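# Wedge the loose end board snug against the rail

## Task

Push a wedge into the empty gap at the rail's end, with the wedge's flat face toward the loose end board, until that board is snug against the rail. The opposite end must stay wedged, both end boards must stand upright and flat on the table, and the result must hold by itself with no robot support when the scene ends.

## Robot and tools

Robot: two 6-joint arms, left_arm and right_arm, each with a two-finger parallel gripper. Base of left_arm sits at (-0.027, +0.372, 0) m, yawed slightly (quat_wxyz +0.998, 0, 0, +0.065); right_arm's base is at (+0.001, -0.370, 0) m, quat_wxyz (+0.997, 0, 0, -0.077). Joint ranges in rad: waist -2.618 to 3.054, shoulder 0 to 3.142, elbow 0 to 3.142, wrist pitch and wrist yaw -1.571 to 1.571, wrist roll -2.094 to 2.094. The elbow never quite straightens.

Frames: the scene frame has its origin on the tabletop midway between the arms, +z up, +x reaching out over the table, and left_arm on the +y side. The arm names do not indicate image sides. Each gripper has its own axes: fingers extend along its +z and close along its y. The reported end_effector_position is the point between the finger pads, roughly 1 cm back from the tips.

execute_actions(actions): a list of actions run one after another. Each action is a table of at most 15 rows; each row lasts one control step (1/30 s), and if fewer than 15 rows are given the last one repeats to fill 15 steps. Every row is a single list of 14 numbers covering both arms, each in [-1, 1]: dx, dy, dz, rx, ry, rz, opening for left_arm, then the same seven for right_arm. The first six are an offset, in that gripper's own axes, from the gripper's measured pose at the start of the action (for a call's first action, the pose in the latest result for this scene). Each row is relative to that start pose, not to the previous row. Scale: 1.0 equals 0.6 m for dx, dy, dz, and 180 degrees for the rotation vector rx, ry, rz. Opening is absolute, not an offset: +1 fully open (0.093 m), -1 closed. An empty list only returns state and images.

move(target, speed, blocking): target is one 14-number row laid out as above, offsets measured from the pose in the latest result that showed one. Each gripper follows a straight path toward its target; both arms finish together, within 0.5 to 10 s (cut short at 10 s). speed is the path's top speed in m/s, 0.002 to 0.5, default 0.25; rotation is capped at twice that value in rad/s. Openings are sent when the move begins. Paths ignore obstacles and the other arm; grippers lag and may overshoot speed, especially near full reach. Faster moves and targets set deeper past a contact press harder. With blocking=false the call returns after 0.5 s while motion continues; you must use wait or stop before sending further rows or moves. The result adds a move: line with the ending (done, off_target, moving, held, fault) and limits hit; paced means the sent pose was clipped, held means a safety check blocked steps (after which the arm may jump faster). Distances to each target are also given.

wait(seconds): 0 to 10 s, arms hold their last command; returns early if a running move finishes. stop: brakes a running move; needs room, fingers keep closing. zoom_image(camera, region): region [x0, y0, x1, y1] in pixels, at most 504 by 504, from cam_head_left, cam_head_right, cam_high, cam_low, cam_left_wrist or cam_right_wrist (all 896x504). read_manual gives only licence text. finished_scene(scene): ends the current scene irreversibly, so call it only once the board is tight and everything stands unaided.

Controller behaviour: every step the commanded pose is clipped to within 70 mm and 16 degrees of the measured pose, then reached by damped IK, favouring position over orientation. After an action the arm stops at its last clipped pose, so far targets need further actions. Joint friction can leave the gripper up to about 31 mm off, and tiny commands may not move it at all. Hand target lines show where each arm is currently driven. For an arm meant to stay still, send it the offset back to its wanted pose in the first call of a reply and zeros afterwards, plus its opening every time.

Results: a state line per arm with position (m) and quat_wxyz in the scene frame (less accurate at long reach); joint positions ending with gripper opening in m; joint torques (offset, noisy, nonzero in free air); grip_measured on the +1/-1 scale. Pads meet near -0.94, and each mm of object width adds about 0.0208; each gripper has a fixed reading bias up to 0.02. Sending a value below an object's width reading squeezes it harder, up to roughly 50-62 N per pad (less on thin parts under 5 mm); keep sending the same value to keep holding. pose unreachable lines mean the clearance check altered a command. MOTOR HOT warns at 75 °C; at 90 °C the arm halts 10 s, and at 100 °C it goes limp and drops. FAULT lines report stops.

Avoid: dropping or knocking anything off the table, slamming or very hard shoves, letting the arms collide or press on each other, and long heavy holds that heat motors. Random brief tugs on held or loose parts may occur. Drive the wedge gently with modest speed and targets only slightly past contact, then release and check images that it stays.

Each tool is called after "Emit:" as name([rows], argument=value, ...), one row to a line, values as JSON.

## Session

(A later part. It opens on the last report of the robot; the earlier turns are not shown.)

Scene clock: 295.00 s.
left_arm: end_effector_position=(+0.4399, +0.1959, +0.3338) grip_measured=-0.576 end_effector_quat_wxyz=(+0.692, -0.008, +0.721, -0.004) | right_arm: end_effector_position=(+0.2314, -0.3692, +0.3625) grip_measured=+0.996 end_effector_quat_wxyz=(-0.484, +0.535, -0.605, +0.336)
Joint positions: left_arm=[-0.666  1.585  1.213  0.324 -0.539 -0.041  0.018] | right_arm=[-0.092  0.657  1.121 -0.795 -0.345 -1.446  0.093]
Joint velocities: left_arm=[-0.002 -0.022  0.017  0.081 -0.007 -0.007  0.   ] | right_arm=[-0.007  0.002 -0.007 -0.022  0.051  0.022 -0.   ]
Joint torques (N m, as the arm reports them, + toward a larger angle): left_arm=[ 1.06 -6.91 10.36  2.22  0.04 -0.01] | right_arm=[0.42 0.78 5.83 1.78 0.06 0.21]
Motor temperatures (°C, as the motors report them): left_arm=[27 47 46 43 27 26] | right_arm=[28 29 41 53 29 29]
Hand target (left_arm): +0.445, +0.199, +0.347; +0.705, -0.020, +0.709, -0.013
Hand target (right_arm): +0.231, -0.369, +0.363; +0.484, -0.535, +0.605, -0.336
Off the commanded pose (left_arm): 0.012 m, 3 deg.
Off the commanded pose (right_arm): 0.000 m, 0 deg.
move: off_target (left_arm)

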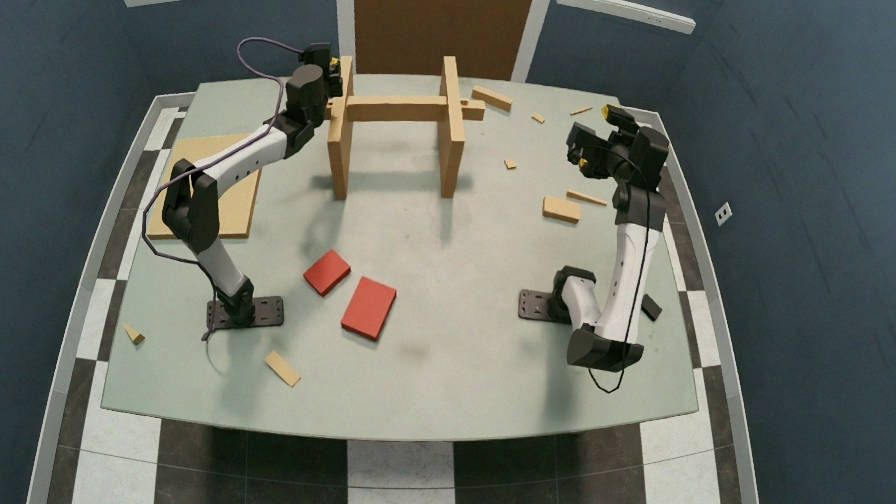

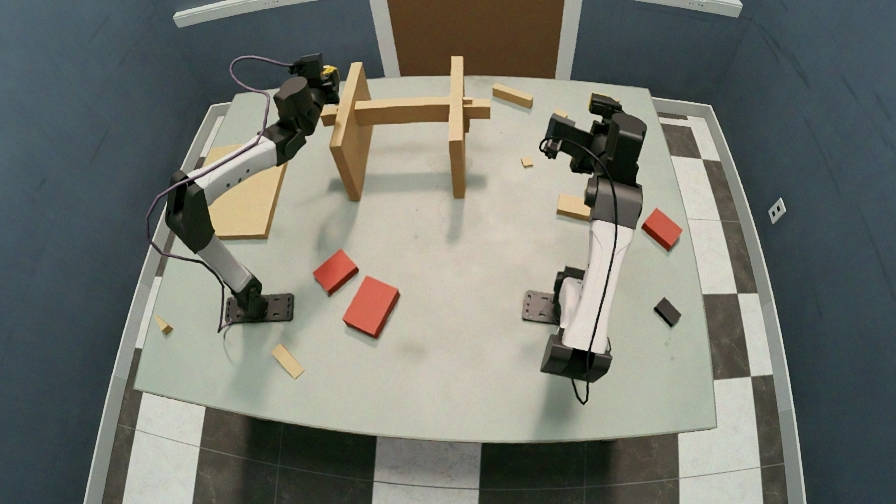

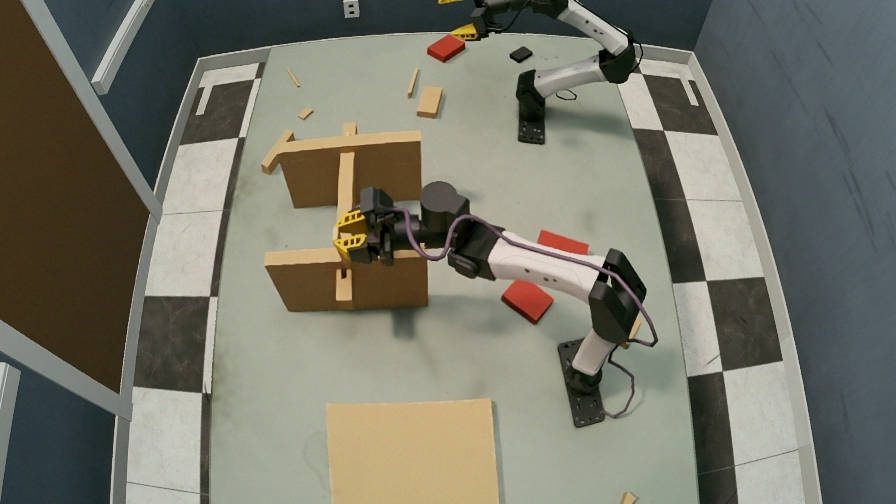

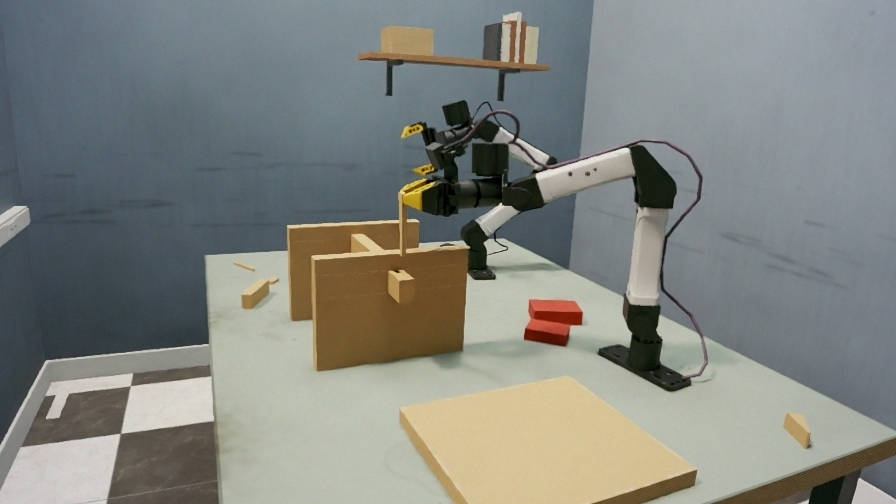

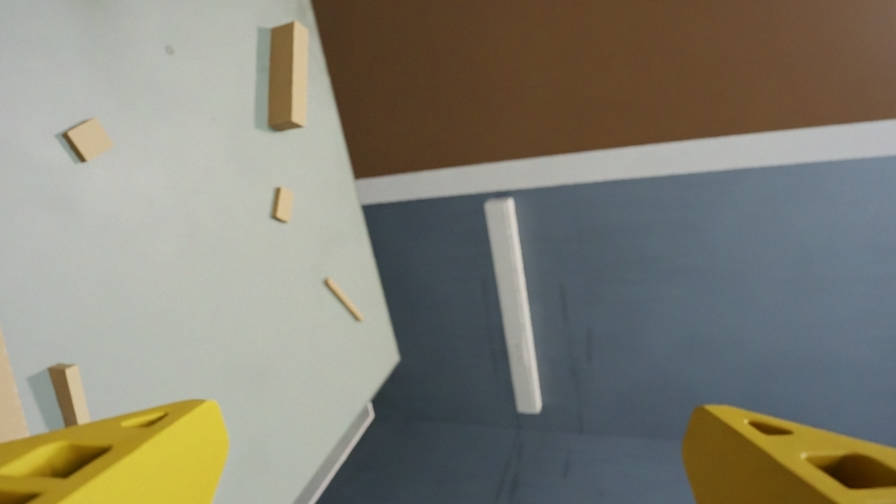

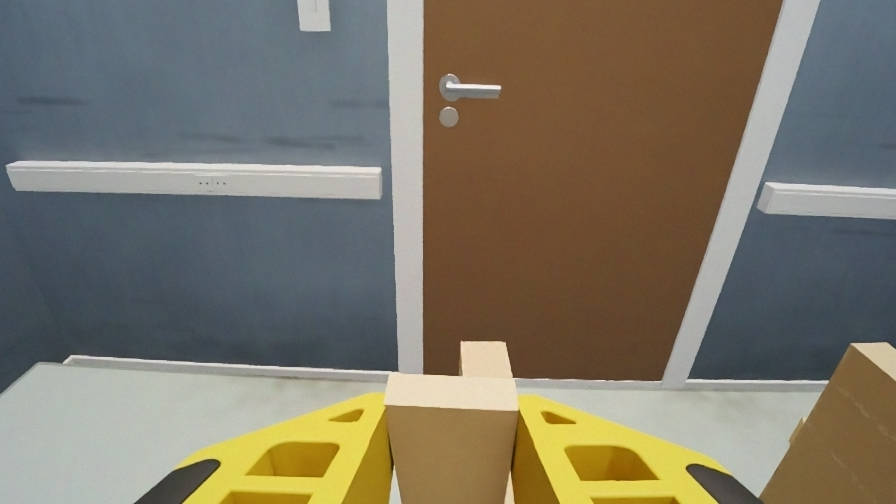

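Emit:
move(target=[-0.008, 0.01, 0.012, 0, -0.0128, -0.0085, -0.59, 0, 0, 0, 0, 0, 0, 1], speed=0.02)

Emit:
zoom_image(camera="cam_high", region=[290, 200, 410, 320])

Emit:
zoom_image(camera="cam_low", region=[330, 160, 490, 320])

Scene clock: 338.63 s.
left_arm: end_effector_position=(+0.4424, +0.1992, +0.3433) grip_measured=-0.576 end_effector_quat_wxyz=(+0.705, -0.014, +0.709, -0.013) | right_arm: end_effector_position=(+0.2314, -0.3692, +0.3625) grip_measured=+0.996 end_effector_quat_wxyz=(-0.484, +0.535, -0.605, +0.336)
Joint positions: left_arm=[-0.653  1.585  1.213  0.366 -0.523 -0.042  0.018] | right_arm=[-0.092  0.657  1.121 -0.795 -0.345 -1.446  0.093]
Joint velocities: left_arm=[-0.007  0.007 -0.002 -0.022 -0.007 -0.066 -0.001] | right_arm=[ 0.022  0.002 -0.002  0.022  0.007 -0.022  0.   ]
Joint torques (N m, as the arm reports them, + toward a larger angle): left_arm=[ 0.91 -6.34  7.65  2.24  0.05  0.04] | right_arm=[0.4  0.78 5.82 1.78 0.07 0.21]
Motor temperatures (°C, as the motors report them): left_arm=[27 48 52 46 27 26] | right_arm=[28 29 41 54 29 29]
Hand target (left_arm): +0.447, +0.202, +0.338; +0.707, -0.018, +0.707, -0.013
Hand target (right_arm): +0.231, -0.369, +0.363; +0.484, -0.535, +0.605, -0.336
Off the commanded pose (left_arm): 0.008 m, 0 deg.
Off the commanded pose (right_arm): 0.000 m, 0 deg.
move: done

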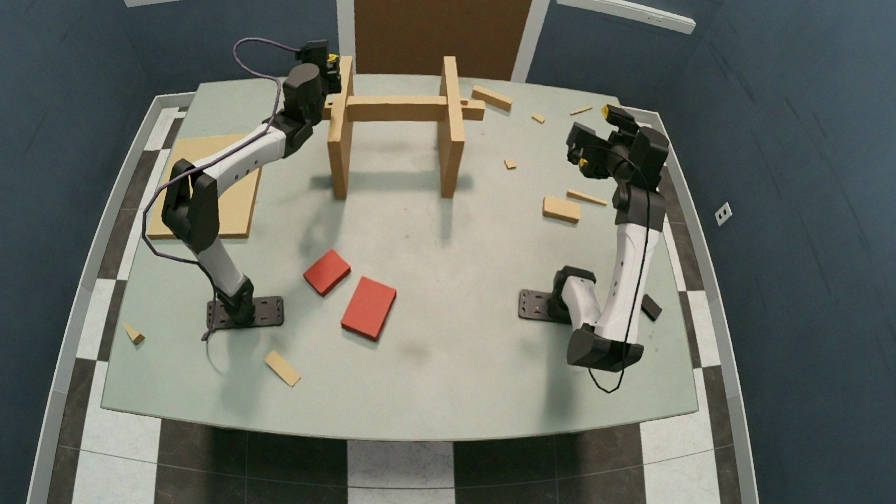

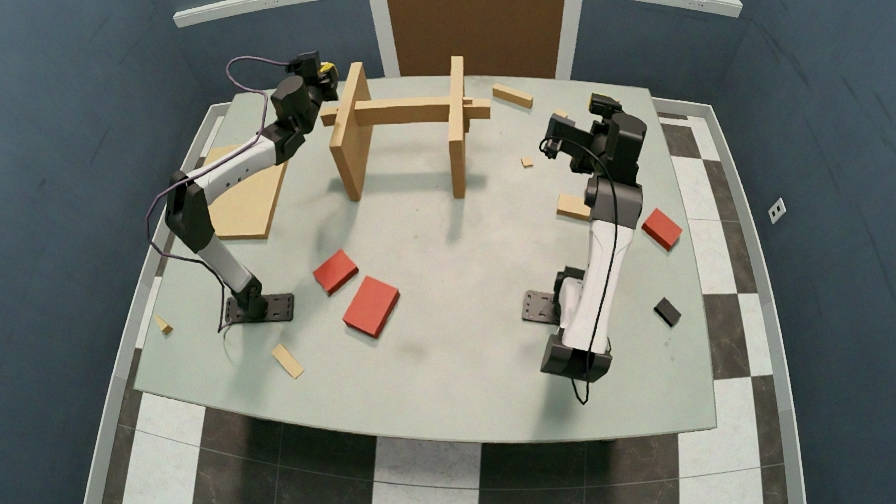

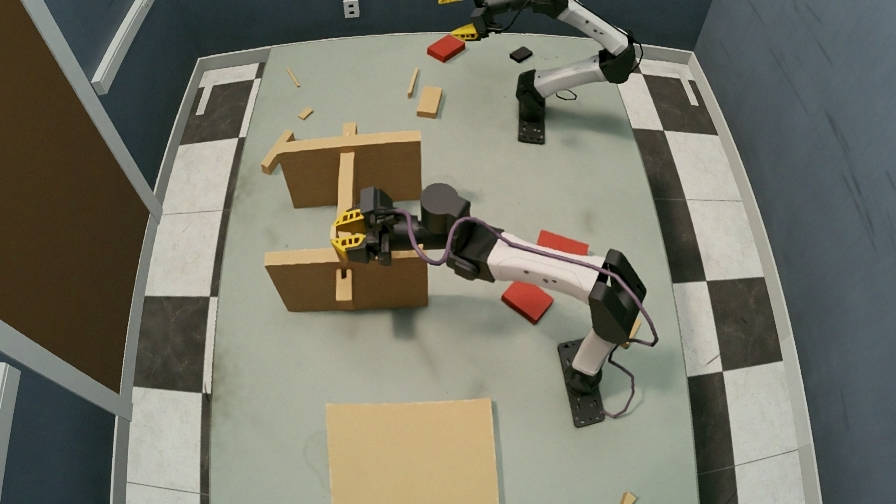

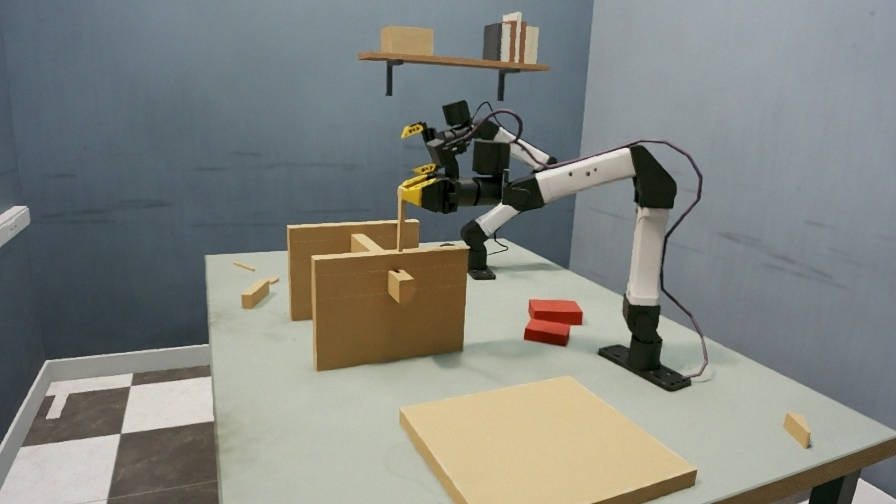

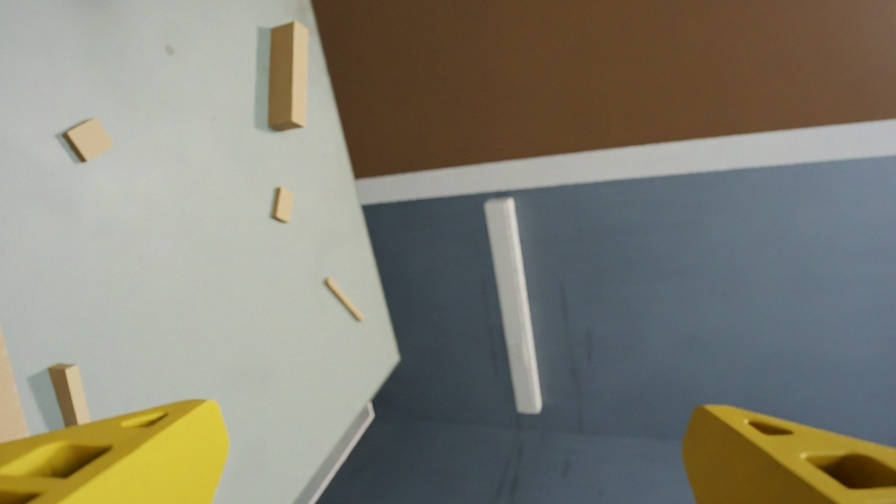

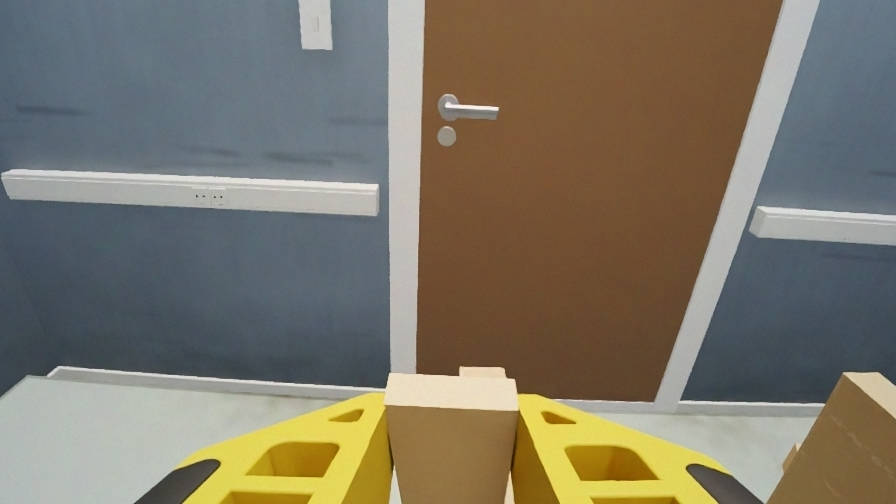

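Region (290, 200, 410, 320) of cam_high's 896x504 image, scaled by 4.200, with more detail than that image has.

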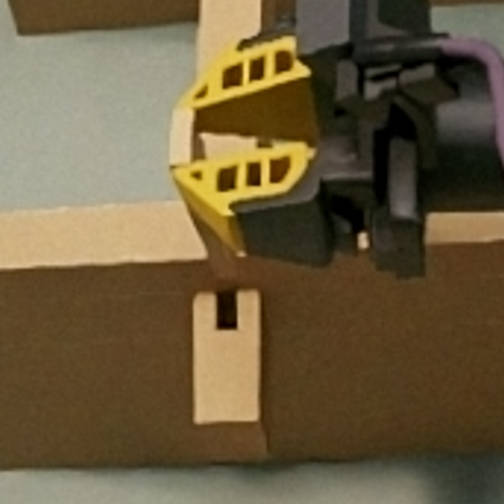

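Region (330, 160, 490, 320) of cam_low's 896x504 image, scaled by 3.150, with more detail than that image has.

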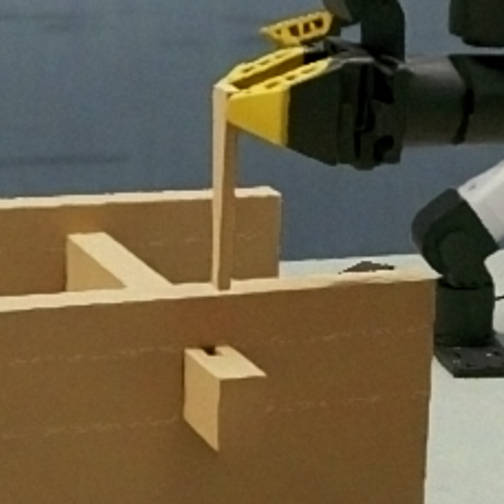

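Emit:
move(target=[0.0498, 0.0052, 0.008, 0, 0, 0, -0.59, 0, 0, 0, 0, 0, 0, 1], speed=0.02)

Emit:
zoom_image(camera="cam_high", region=[310, 230, 390, 310])

Emit:
zoom_image(camera="cam_low", region=[350, 200, 450, 300])

Scene clock: 352.30 s.
left_arm: end_effector_position=(+0.4439, +0.1975, +0.3180) grip_measured=-0.576 end_effector_quat_wxyz=(+0.703, -0.012, +0.711, -0.014) | right_arm: end_effector_position=(+0.2314, -0.3692, +0.3625) grip_measured=+0.996 end_effector_quat_wxyz=(-0.484, +0.535, -0.605, +0.336)
Joint positions: left_arm=[-0.653  1.607  1.141  0.454 -0.518 -0.042  0.018] | right_arm=[-0.092  0.657  1.121 -0.795 -0.345 -1.446  0.093]
Joint velocities: left_arm=[-0.007 -0.012 -0.002  0.066  0.022 -0.066  0.001] | right_arm=[ 0.007 -0.012  0.017  0.022  0.051 -0.037 -0.   ]
Joint torques (N m, as the arm reports them, + toward a larger angle): left_arm=[ 0.83 -6.75  7.17  2.25  0.05  0.09] | right_arm=[0.42 0.77 5.84 1.78 0.06 0.21]
Motor temperatures (°C, as the motors report them): left_arm=[27 47 50 47 27 26] | right_arm=[28 29 42 54 29 29]
Hand target (left_arm): +0.447, +0.201, +0.313; +0.705, -0.015, +0.709, -0.013
Hand target (right_arm): +0.231, -0.369, +0.363; +0.484, -0.535, +0.605, -0.336
Off the commanded pose (left_arm): 0.007 m, 0 deg.
Off the commanded pose (right_arm): 0.000 m, 0 deg.
move: done

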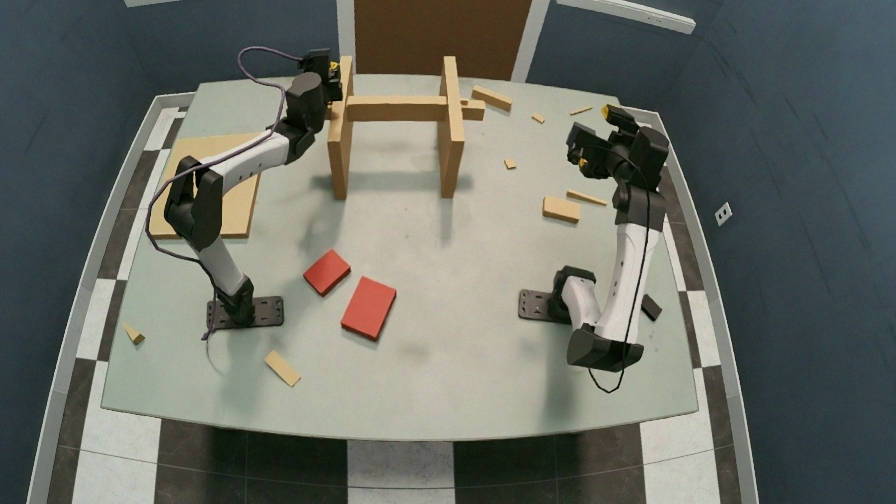

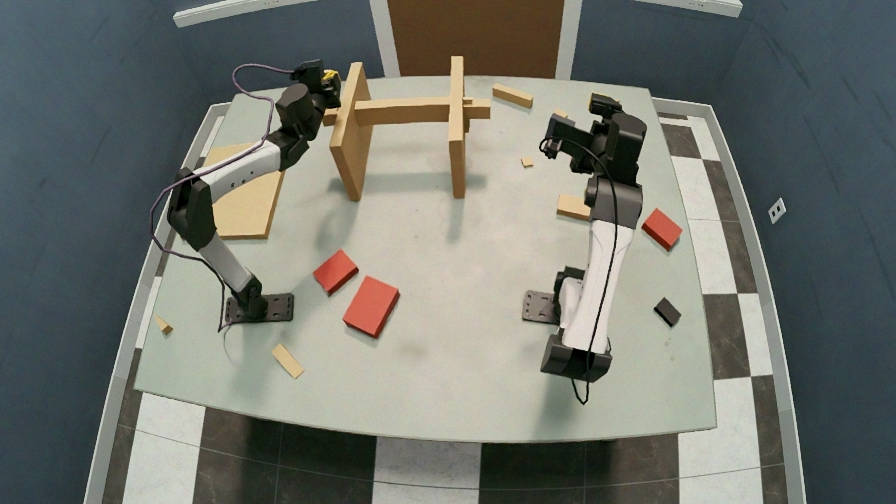

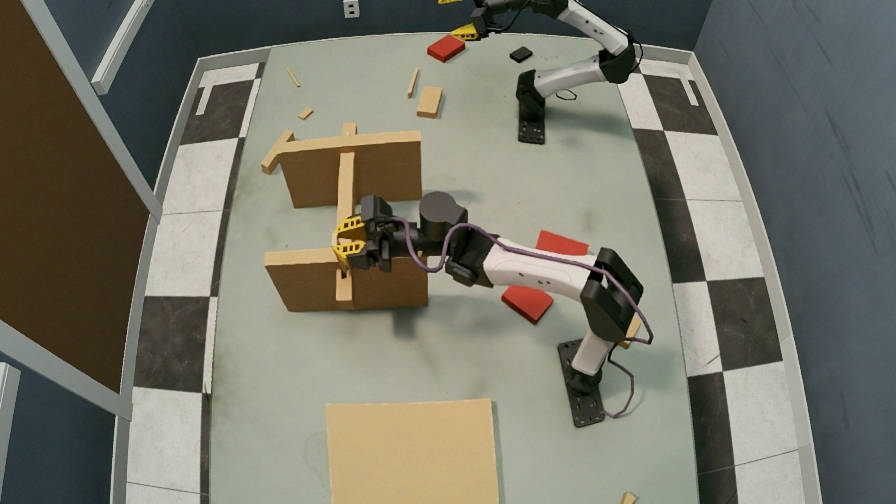

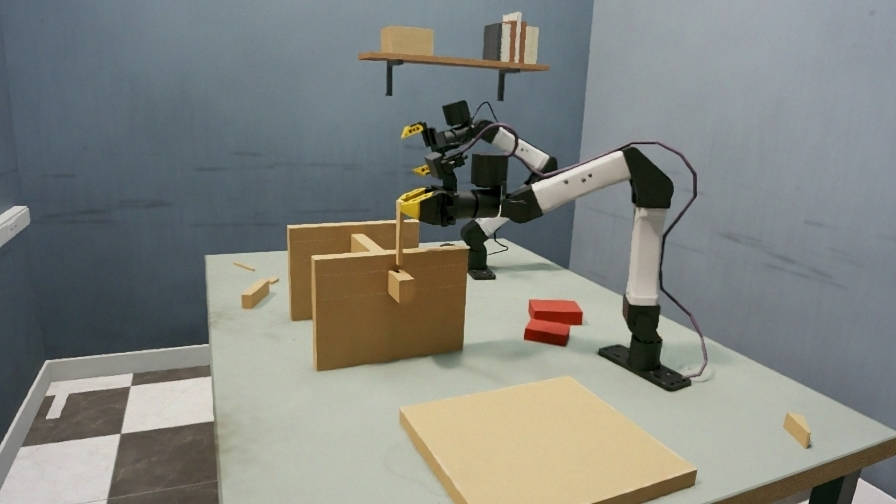

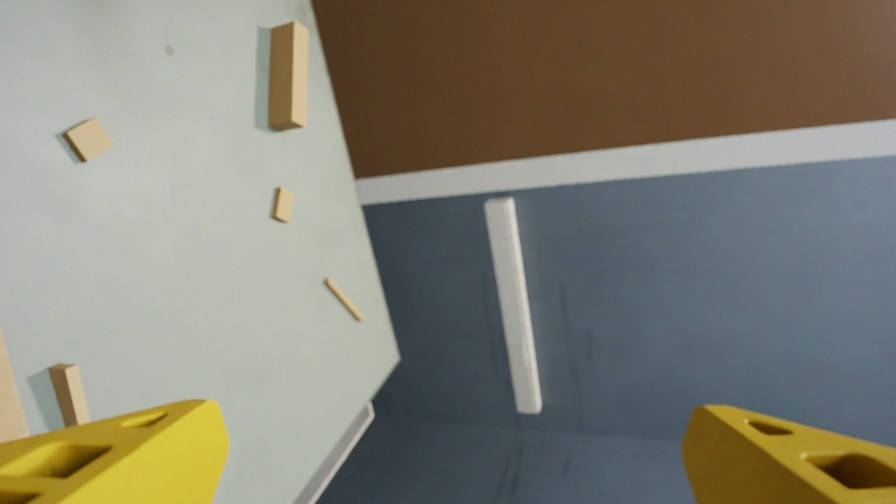

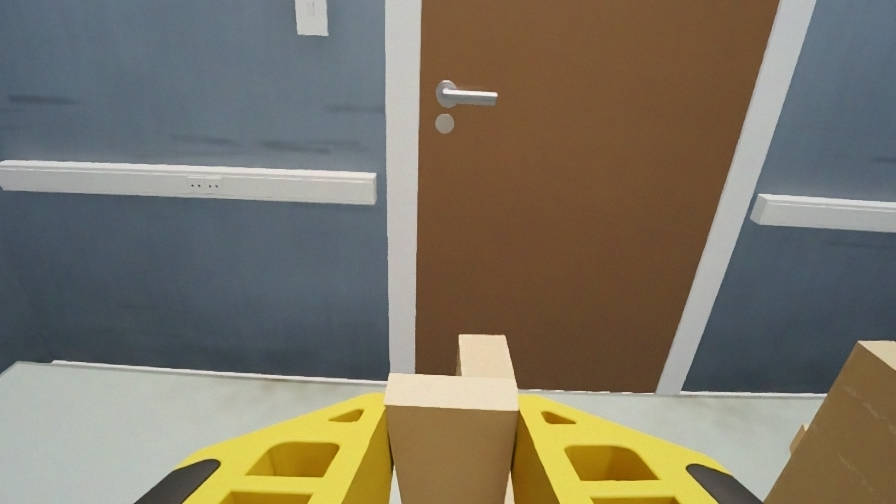

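Region (310, 230, 390, 310) of cam_high's 896x504 image, scaled by 6.300, with more detail than that image has.

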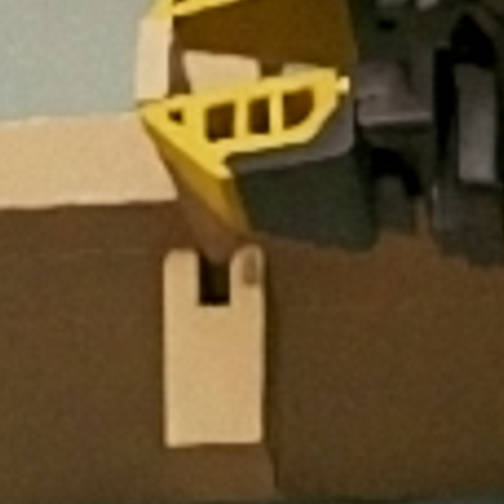

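Region (350, 200, 450, 300) of cam_low's 896x504 image, scaled by 5.040, with more detail than that image has.

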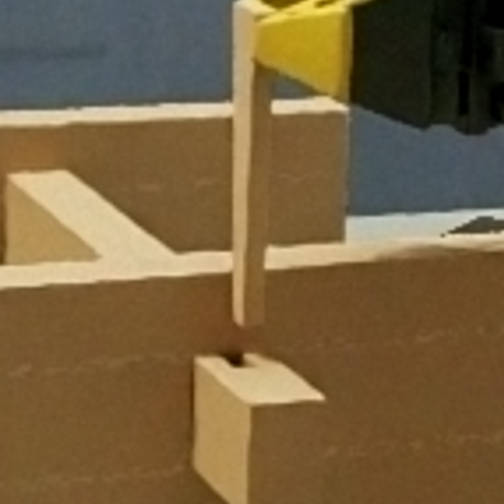

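Emit:
move(target=[0.0095, 0.0114, 0.0125, 0, -0.0036, 0, -0.59, 0, 0, 0, 0, 0, 0, 1], speed=0.01)

Emit:
zoom_image(camera="cam_high", region=[310, 230, 390, 310])

Emit:
zoom_image(camera="cam_low", region=[350, 200, 450, 300])

Scene clock: 376.43 s.
left_arm: end_effector_position=(+0.4464, +0.2012, +0.3223) grip_measured=-0.576 end_effector_quat_wxyz=(+0.709, -0.013, +0.705, -0.019) | right_arm: end_effector_position=(+0.2314, -0.3692, +0.3625) grip_measured=+0.996 end_effector_quat_wxyz=(-0.484, +0.535, -0.605, +0.336)
Joint positions: left_arm=[-0.638  1.607  1.141  0.474 -0.5   -0.042  0.018] | right_arm=[-0.092  0.657  1.121 -0.795 -0.345 -1.446  0.093]
Joint velocities: left_arm=[ 0.007  0.017 -0.002 -0.037 -0.007 -0.066  0.   ] | right_arm=[ 0.007 -0.002 -0.002 -0.051 -0.051  0.022 -0.001]
Joint torques (N m, as the arm reports them, + toward a larger angle): left_arm=[ 1.09 -6.19  7.07  2.24  0.11  0.16] | right_arm=[0.39 0.78 5.85 1.78 0.07 0.21]
Motor temperatures (°C, as the motors report them): left_arm=[27 48 48 48 27 26] | right_arm=[28 29 42 54 29 29]
Hand target (left_arm): +0.451, +0.204, +0.312; +0.707, -0.012, +0.707, -0.014
Hand target (right_arm): +0.231, -0.369, +0.363; +0.484, -0.535, +0.605, -0.336
Off the commanded pose (left_arm): 0.012 m, 1 deg.
Off the commanded pose (right_arm): 0.000 m, 0 deg.
move: off_target (left_arm)

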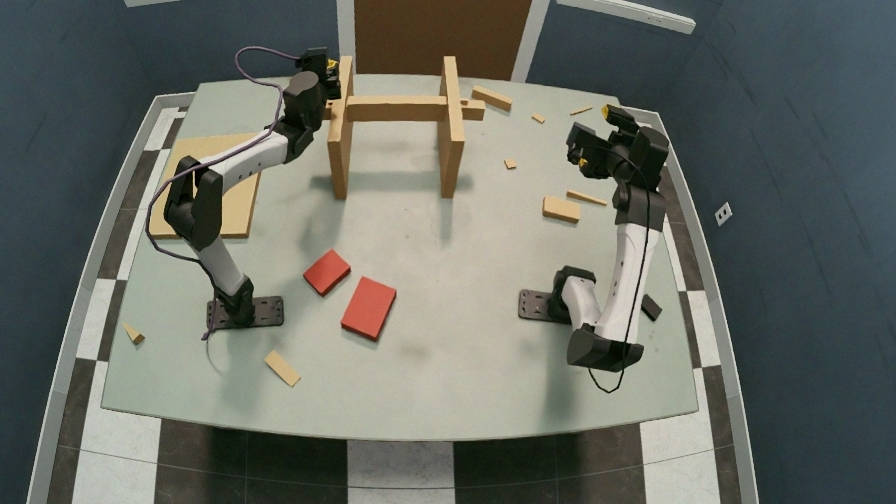

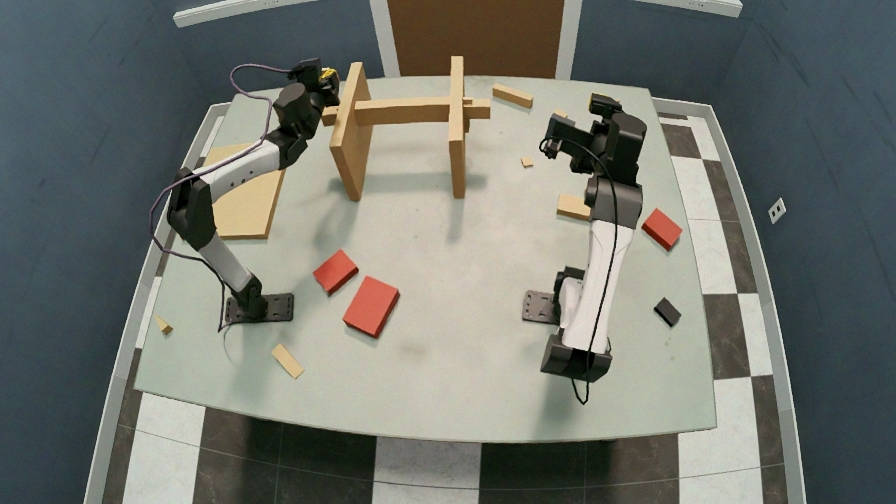

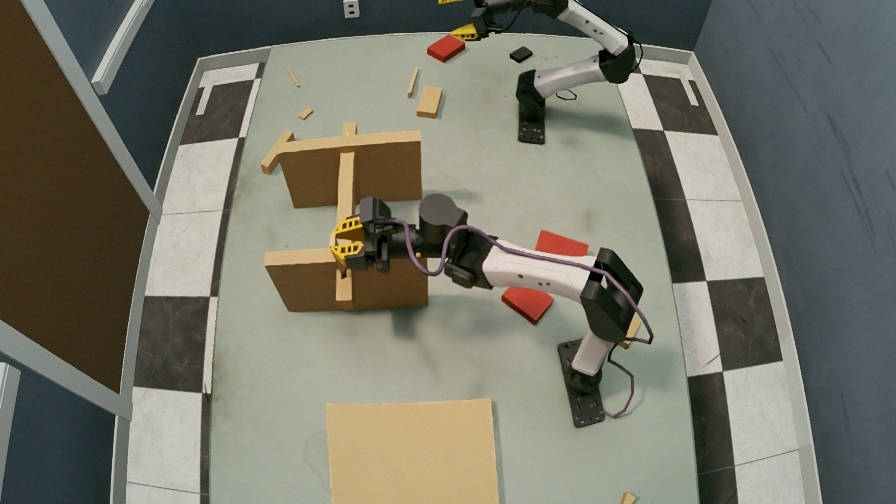

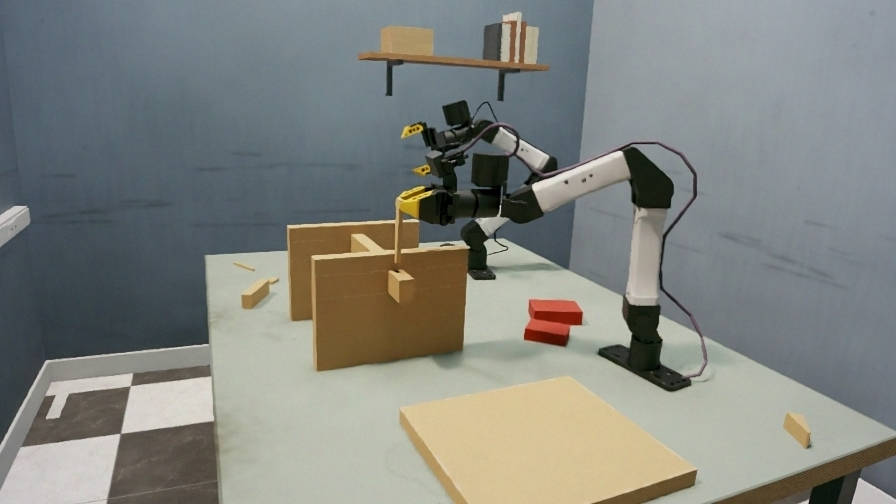

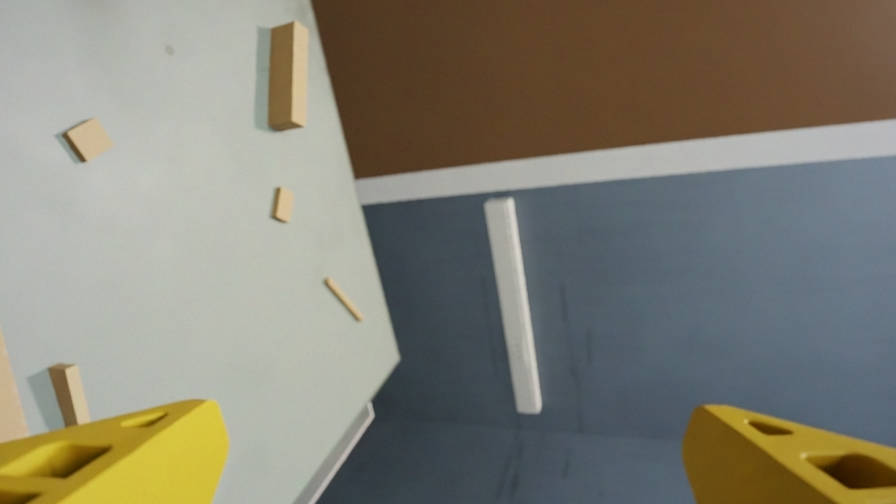

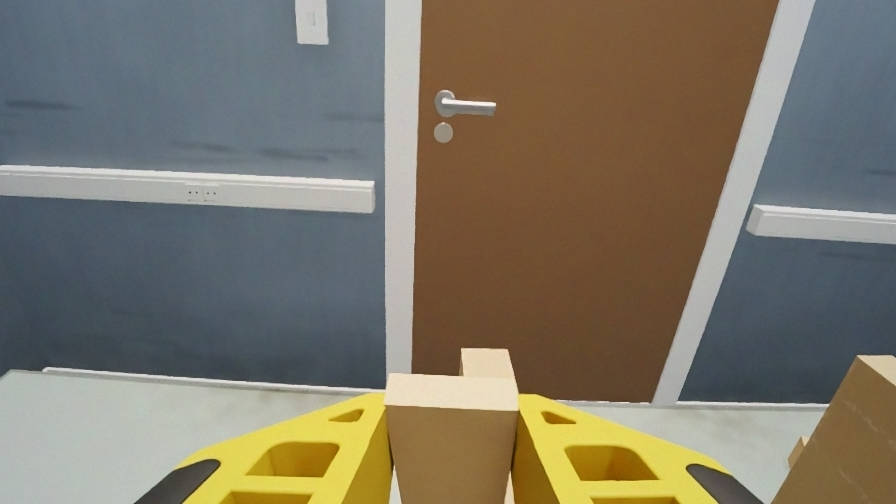

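Region (310, 230, 390, 310) of cam_high's 896x504 image, scaled by 6.300, with more detail than that image has.

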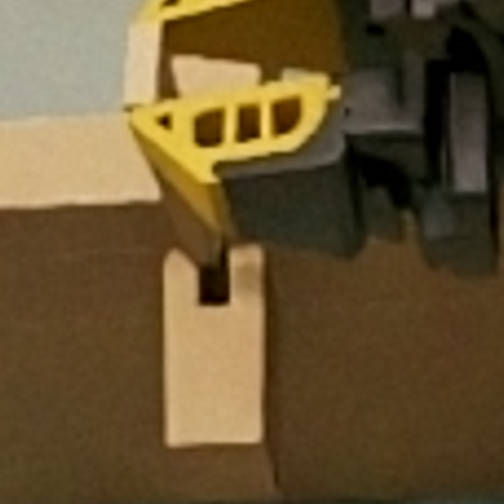

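Region (350, 200, 450, 300) of cam_low's 896x504 image, scaled by 5.040, with more detail than that image has.

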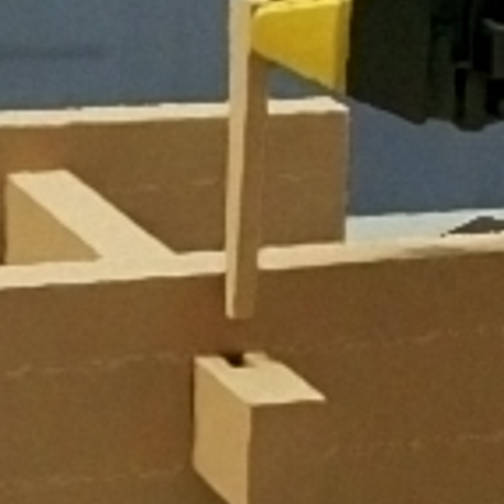

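Emit:
move(target=[0.0331, 0.0057, 0.0023, -0.005, 0, 0, -0.59, 0, 0, 0, 0, 0, 0, 1], speed=0.015)

Emit:
zoom_image(camera="cam_high", region=[310, 230, 390, 310])

Emit:
zoom_image(camera="cam_low", region=[350, 200, 450, 300])

Scene clock: 387.00 s.
left_arm: end_effector_position=(+0.4469, +0.2023, +0.3061) grip_measured=-0.576 end_effector_quat_wxyz=(+0.706, -0.015, +0.707, -0.014) | right_arm: end_effector_position=(+0.2314, -0.3692, +0.3625) grip_measured=+0.996 end_effector_quat_wxyz=(-0.484, +0.535, -0.605, +0.336)
Joint positions: left_arm=[-0.638  1.623  1.099  0.523 -0.508 -0.042  0.018] | right_arm=[-0.092  0.657  1.121 -0.795 -0.345 -1.446  0.093]
Joint velocities: left_arm=[-0.012  0.032 -0.007 -0.007 -0.007  0.037 -0.   ] | right_arm=[ 0.002 -0.007 -0.002 -0.022 -0.007  0.037  0.001]
Joint torques (N m, as the arm reports them, + toward a larger angle): left_arm=[ 0.32 -6.97  7.27  2.25 -0.02  0.07] | right_arm=[0.4  0.77 5.83 1.78 0.07 0.21]
Motor temperatures (°C, as the motors report them): left_arm=[27 47 48 48 27 26] | right_arm=[28 29 42 54 29 29]
Hand target (left_arm): +0.448, +0.204, +0.302; +0.709, -0.019, +0.705, -0.013
Hand target (right_arm): +0.231, -0.369, +0.363; +0.484, -0.535, +0.605, -0.336
Off the commanded pose (left_arm): 0.004 m, 1 deg.
Off the commanded pose (right_arm): 0.000 m, 0 deg.
move: done

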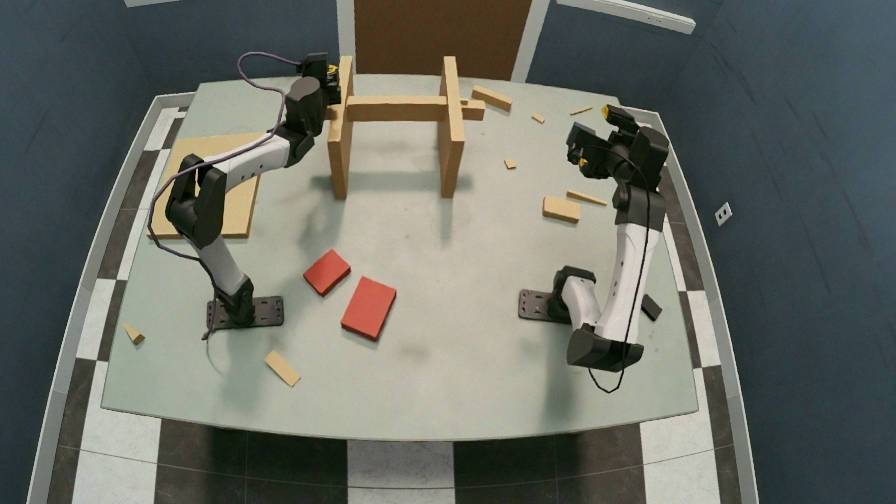

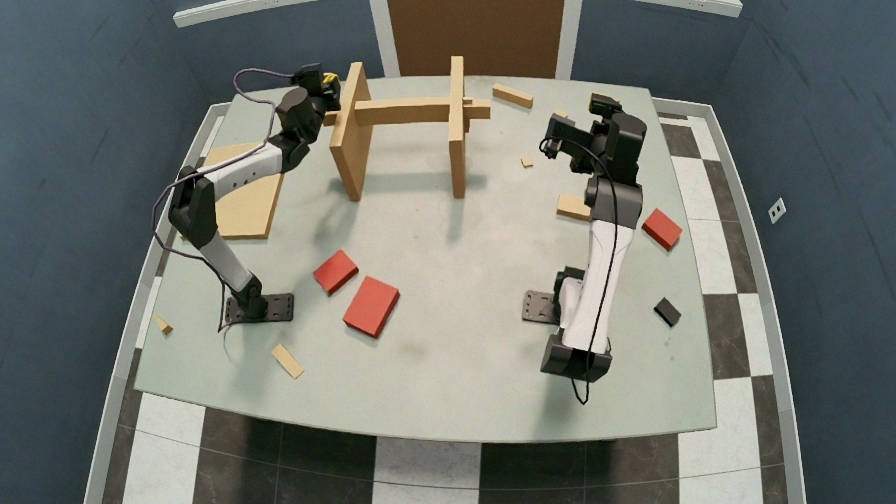

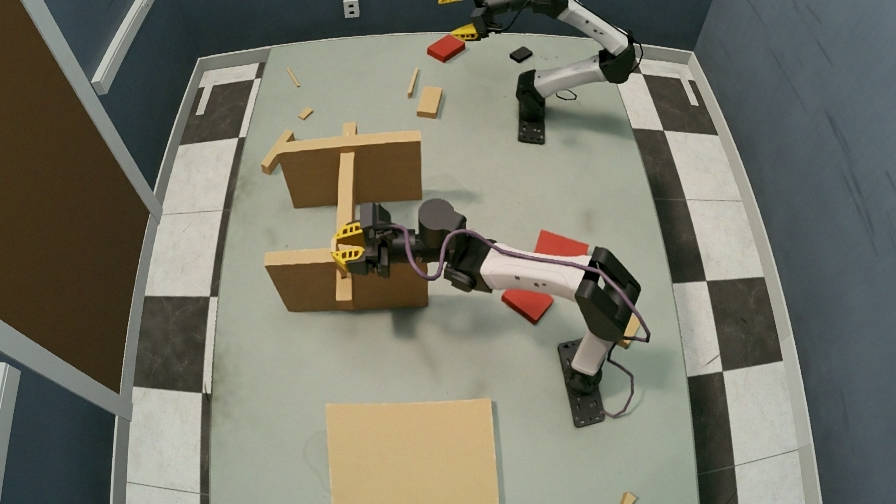

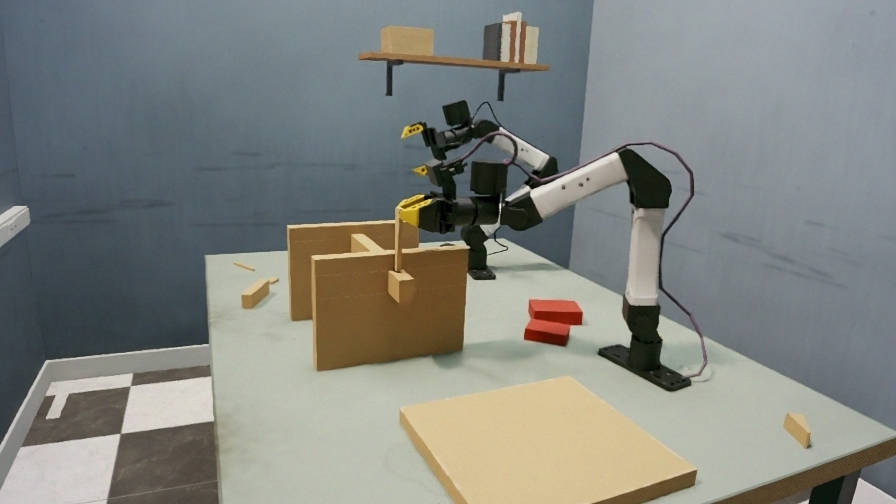

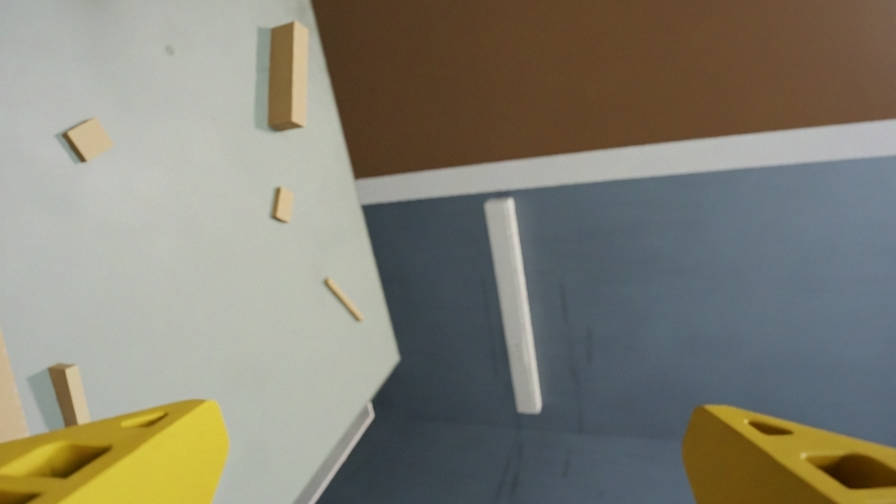

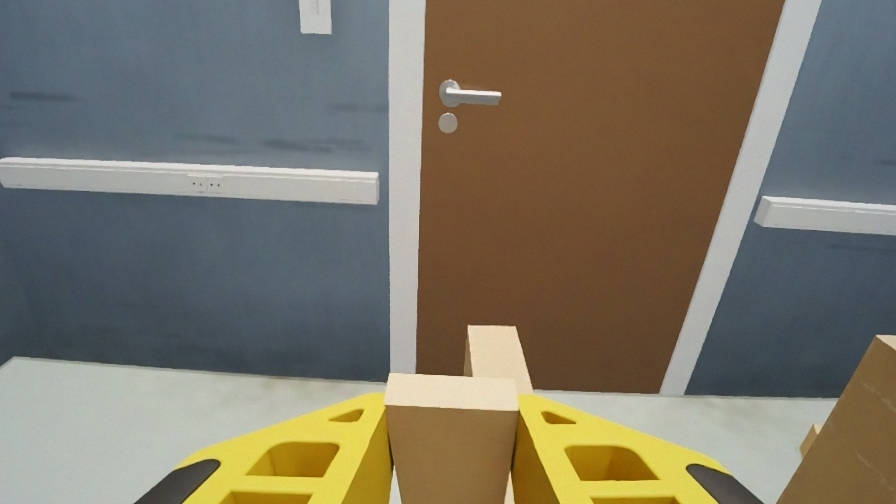

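Region (310, 230, 390, 310) of cam_high's 896x504 image, scaled by 6.300, with more detail than that image has.

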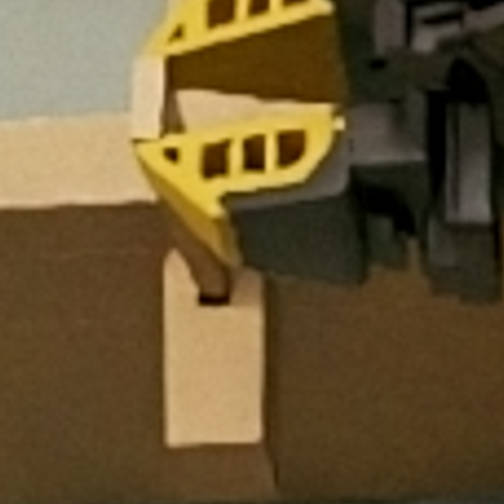

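Region (350, 200, 450, 300) of cam_low's 896x504 image, scaled by 5.040, with more detail than that image has.

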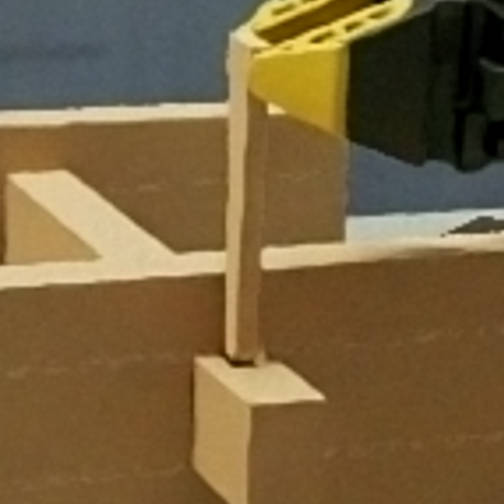

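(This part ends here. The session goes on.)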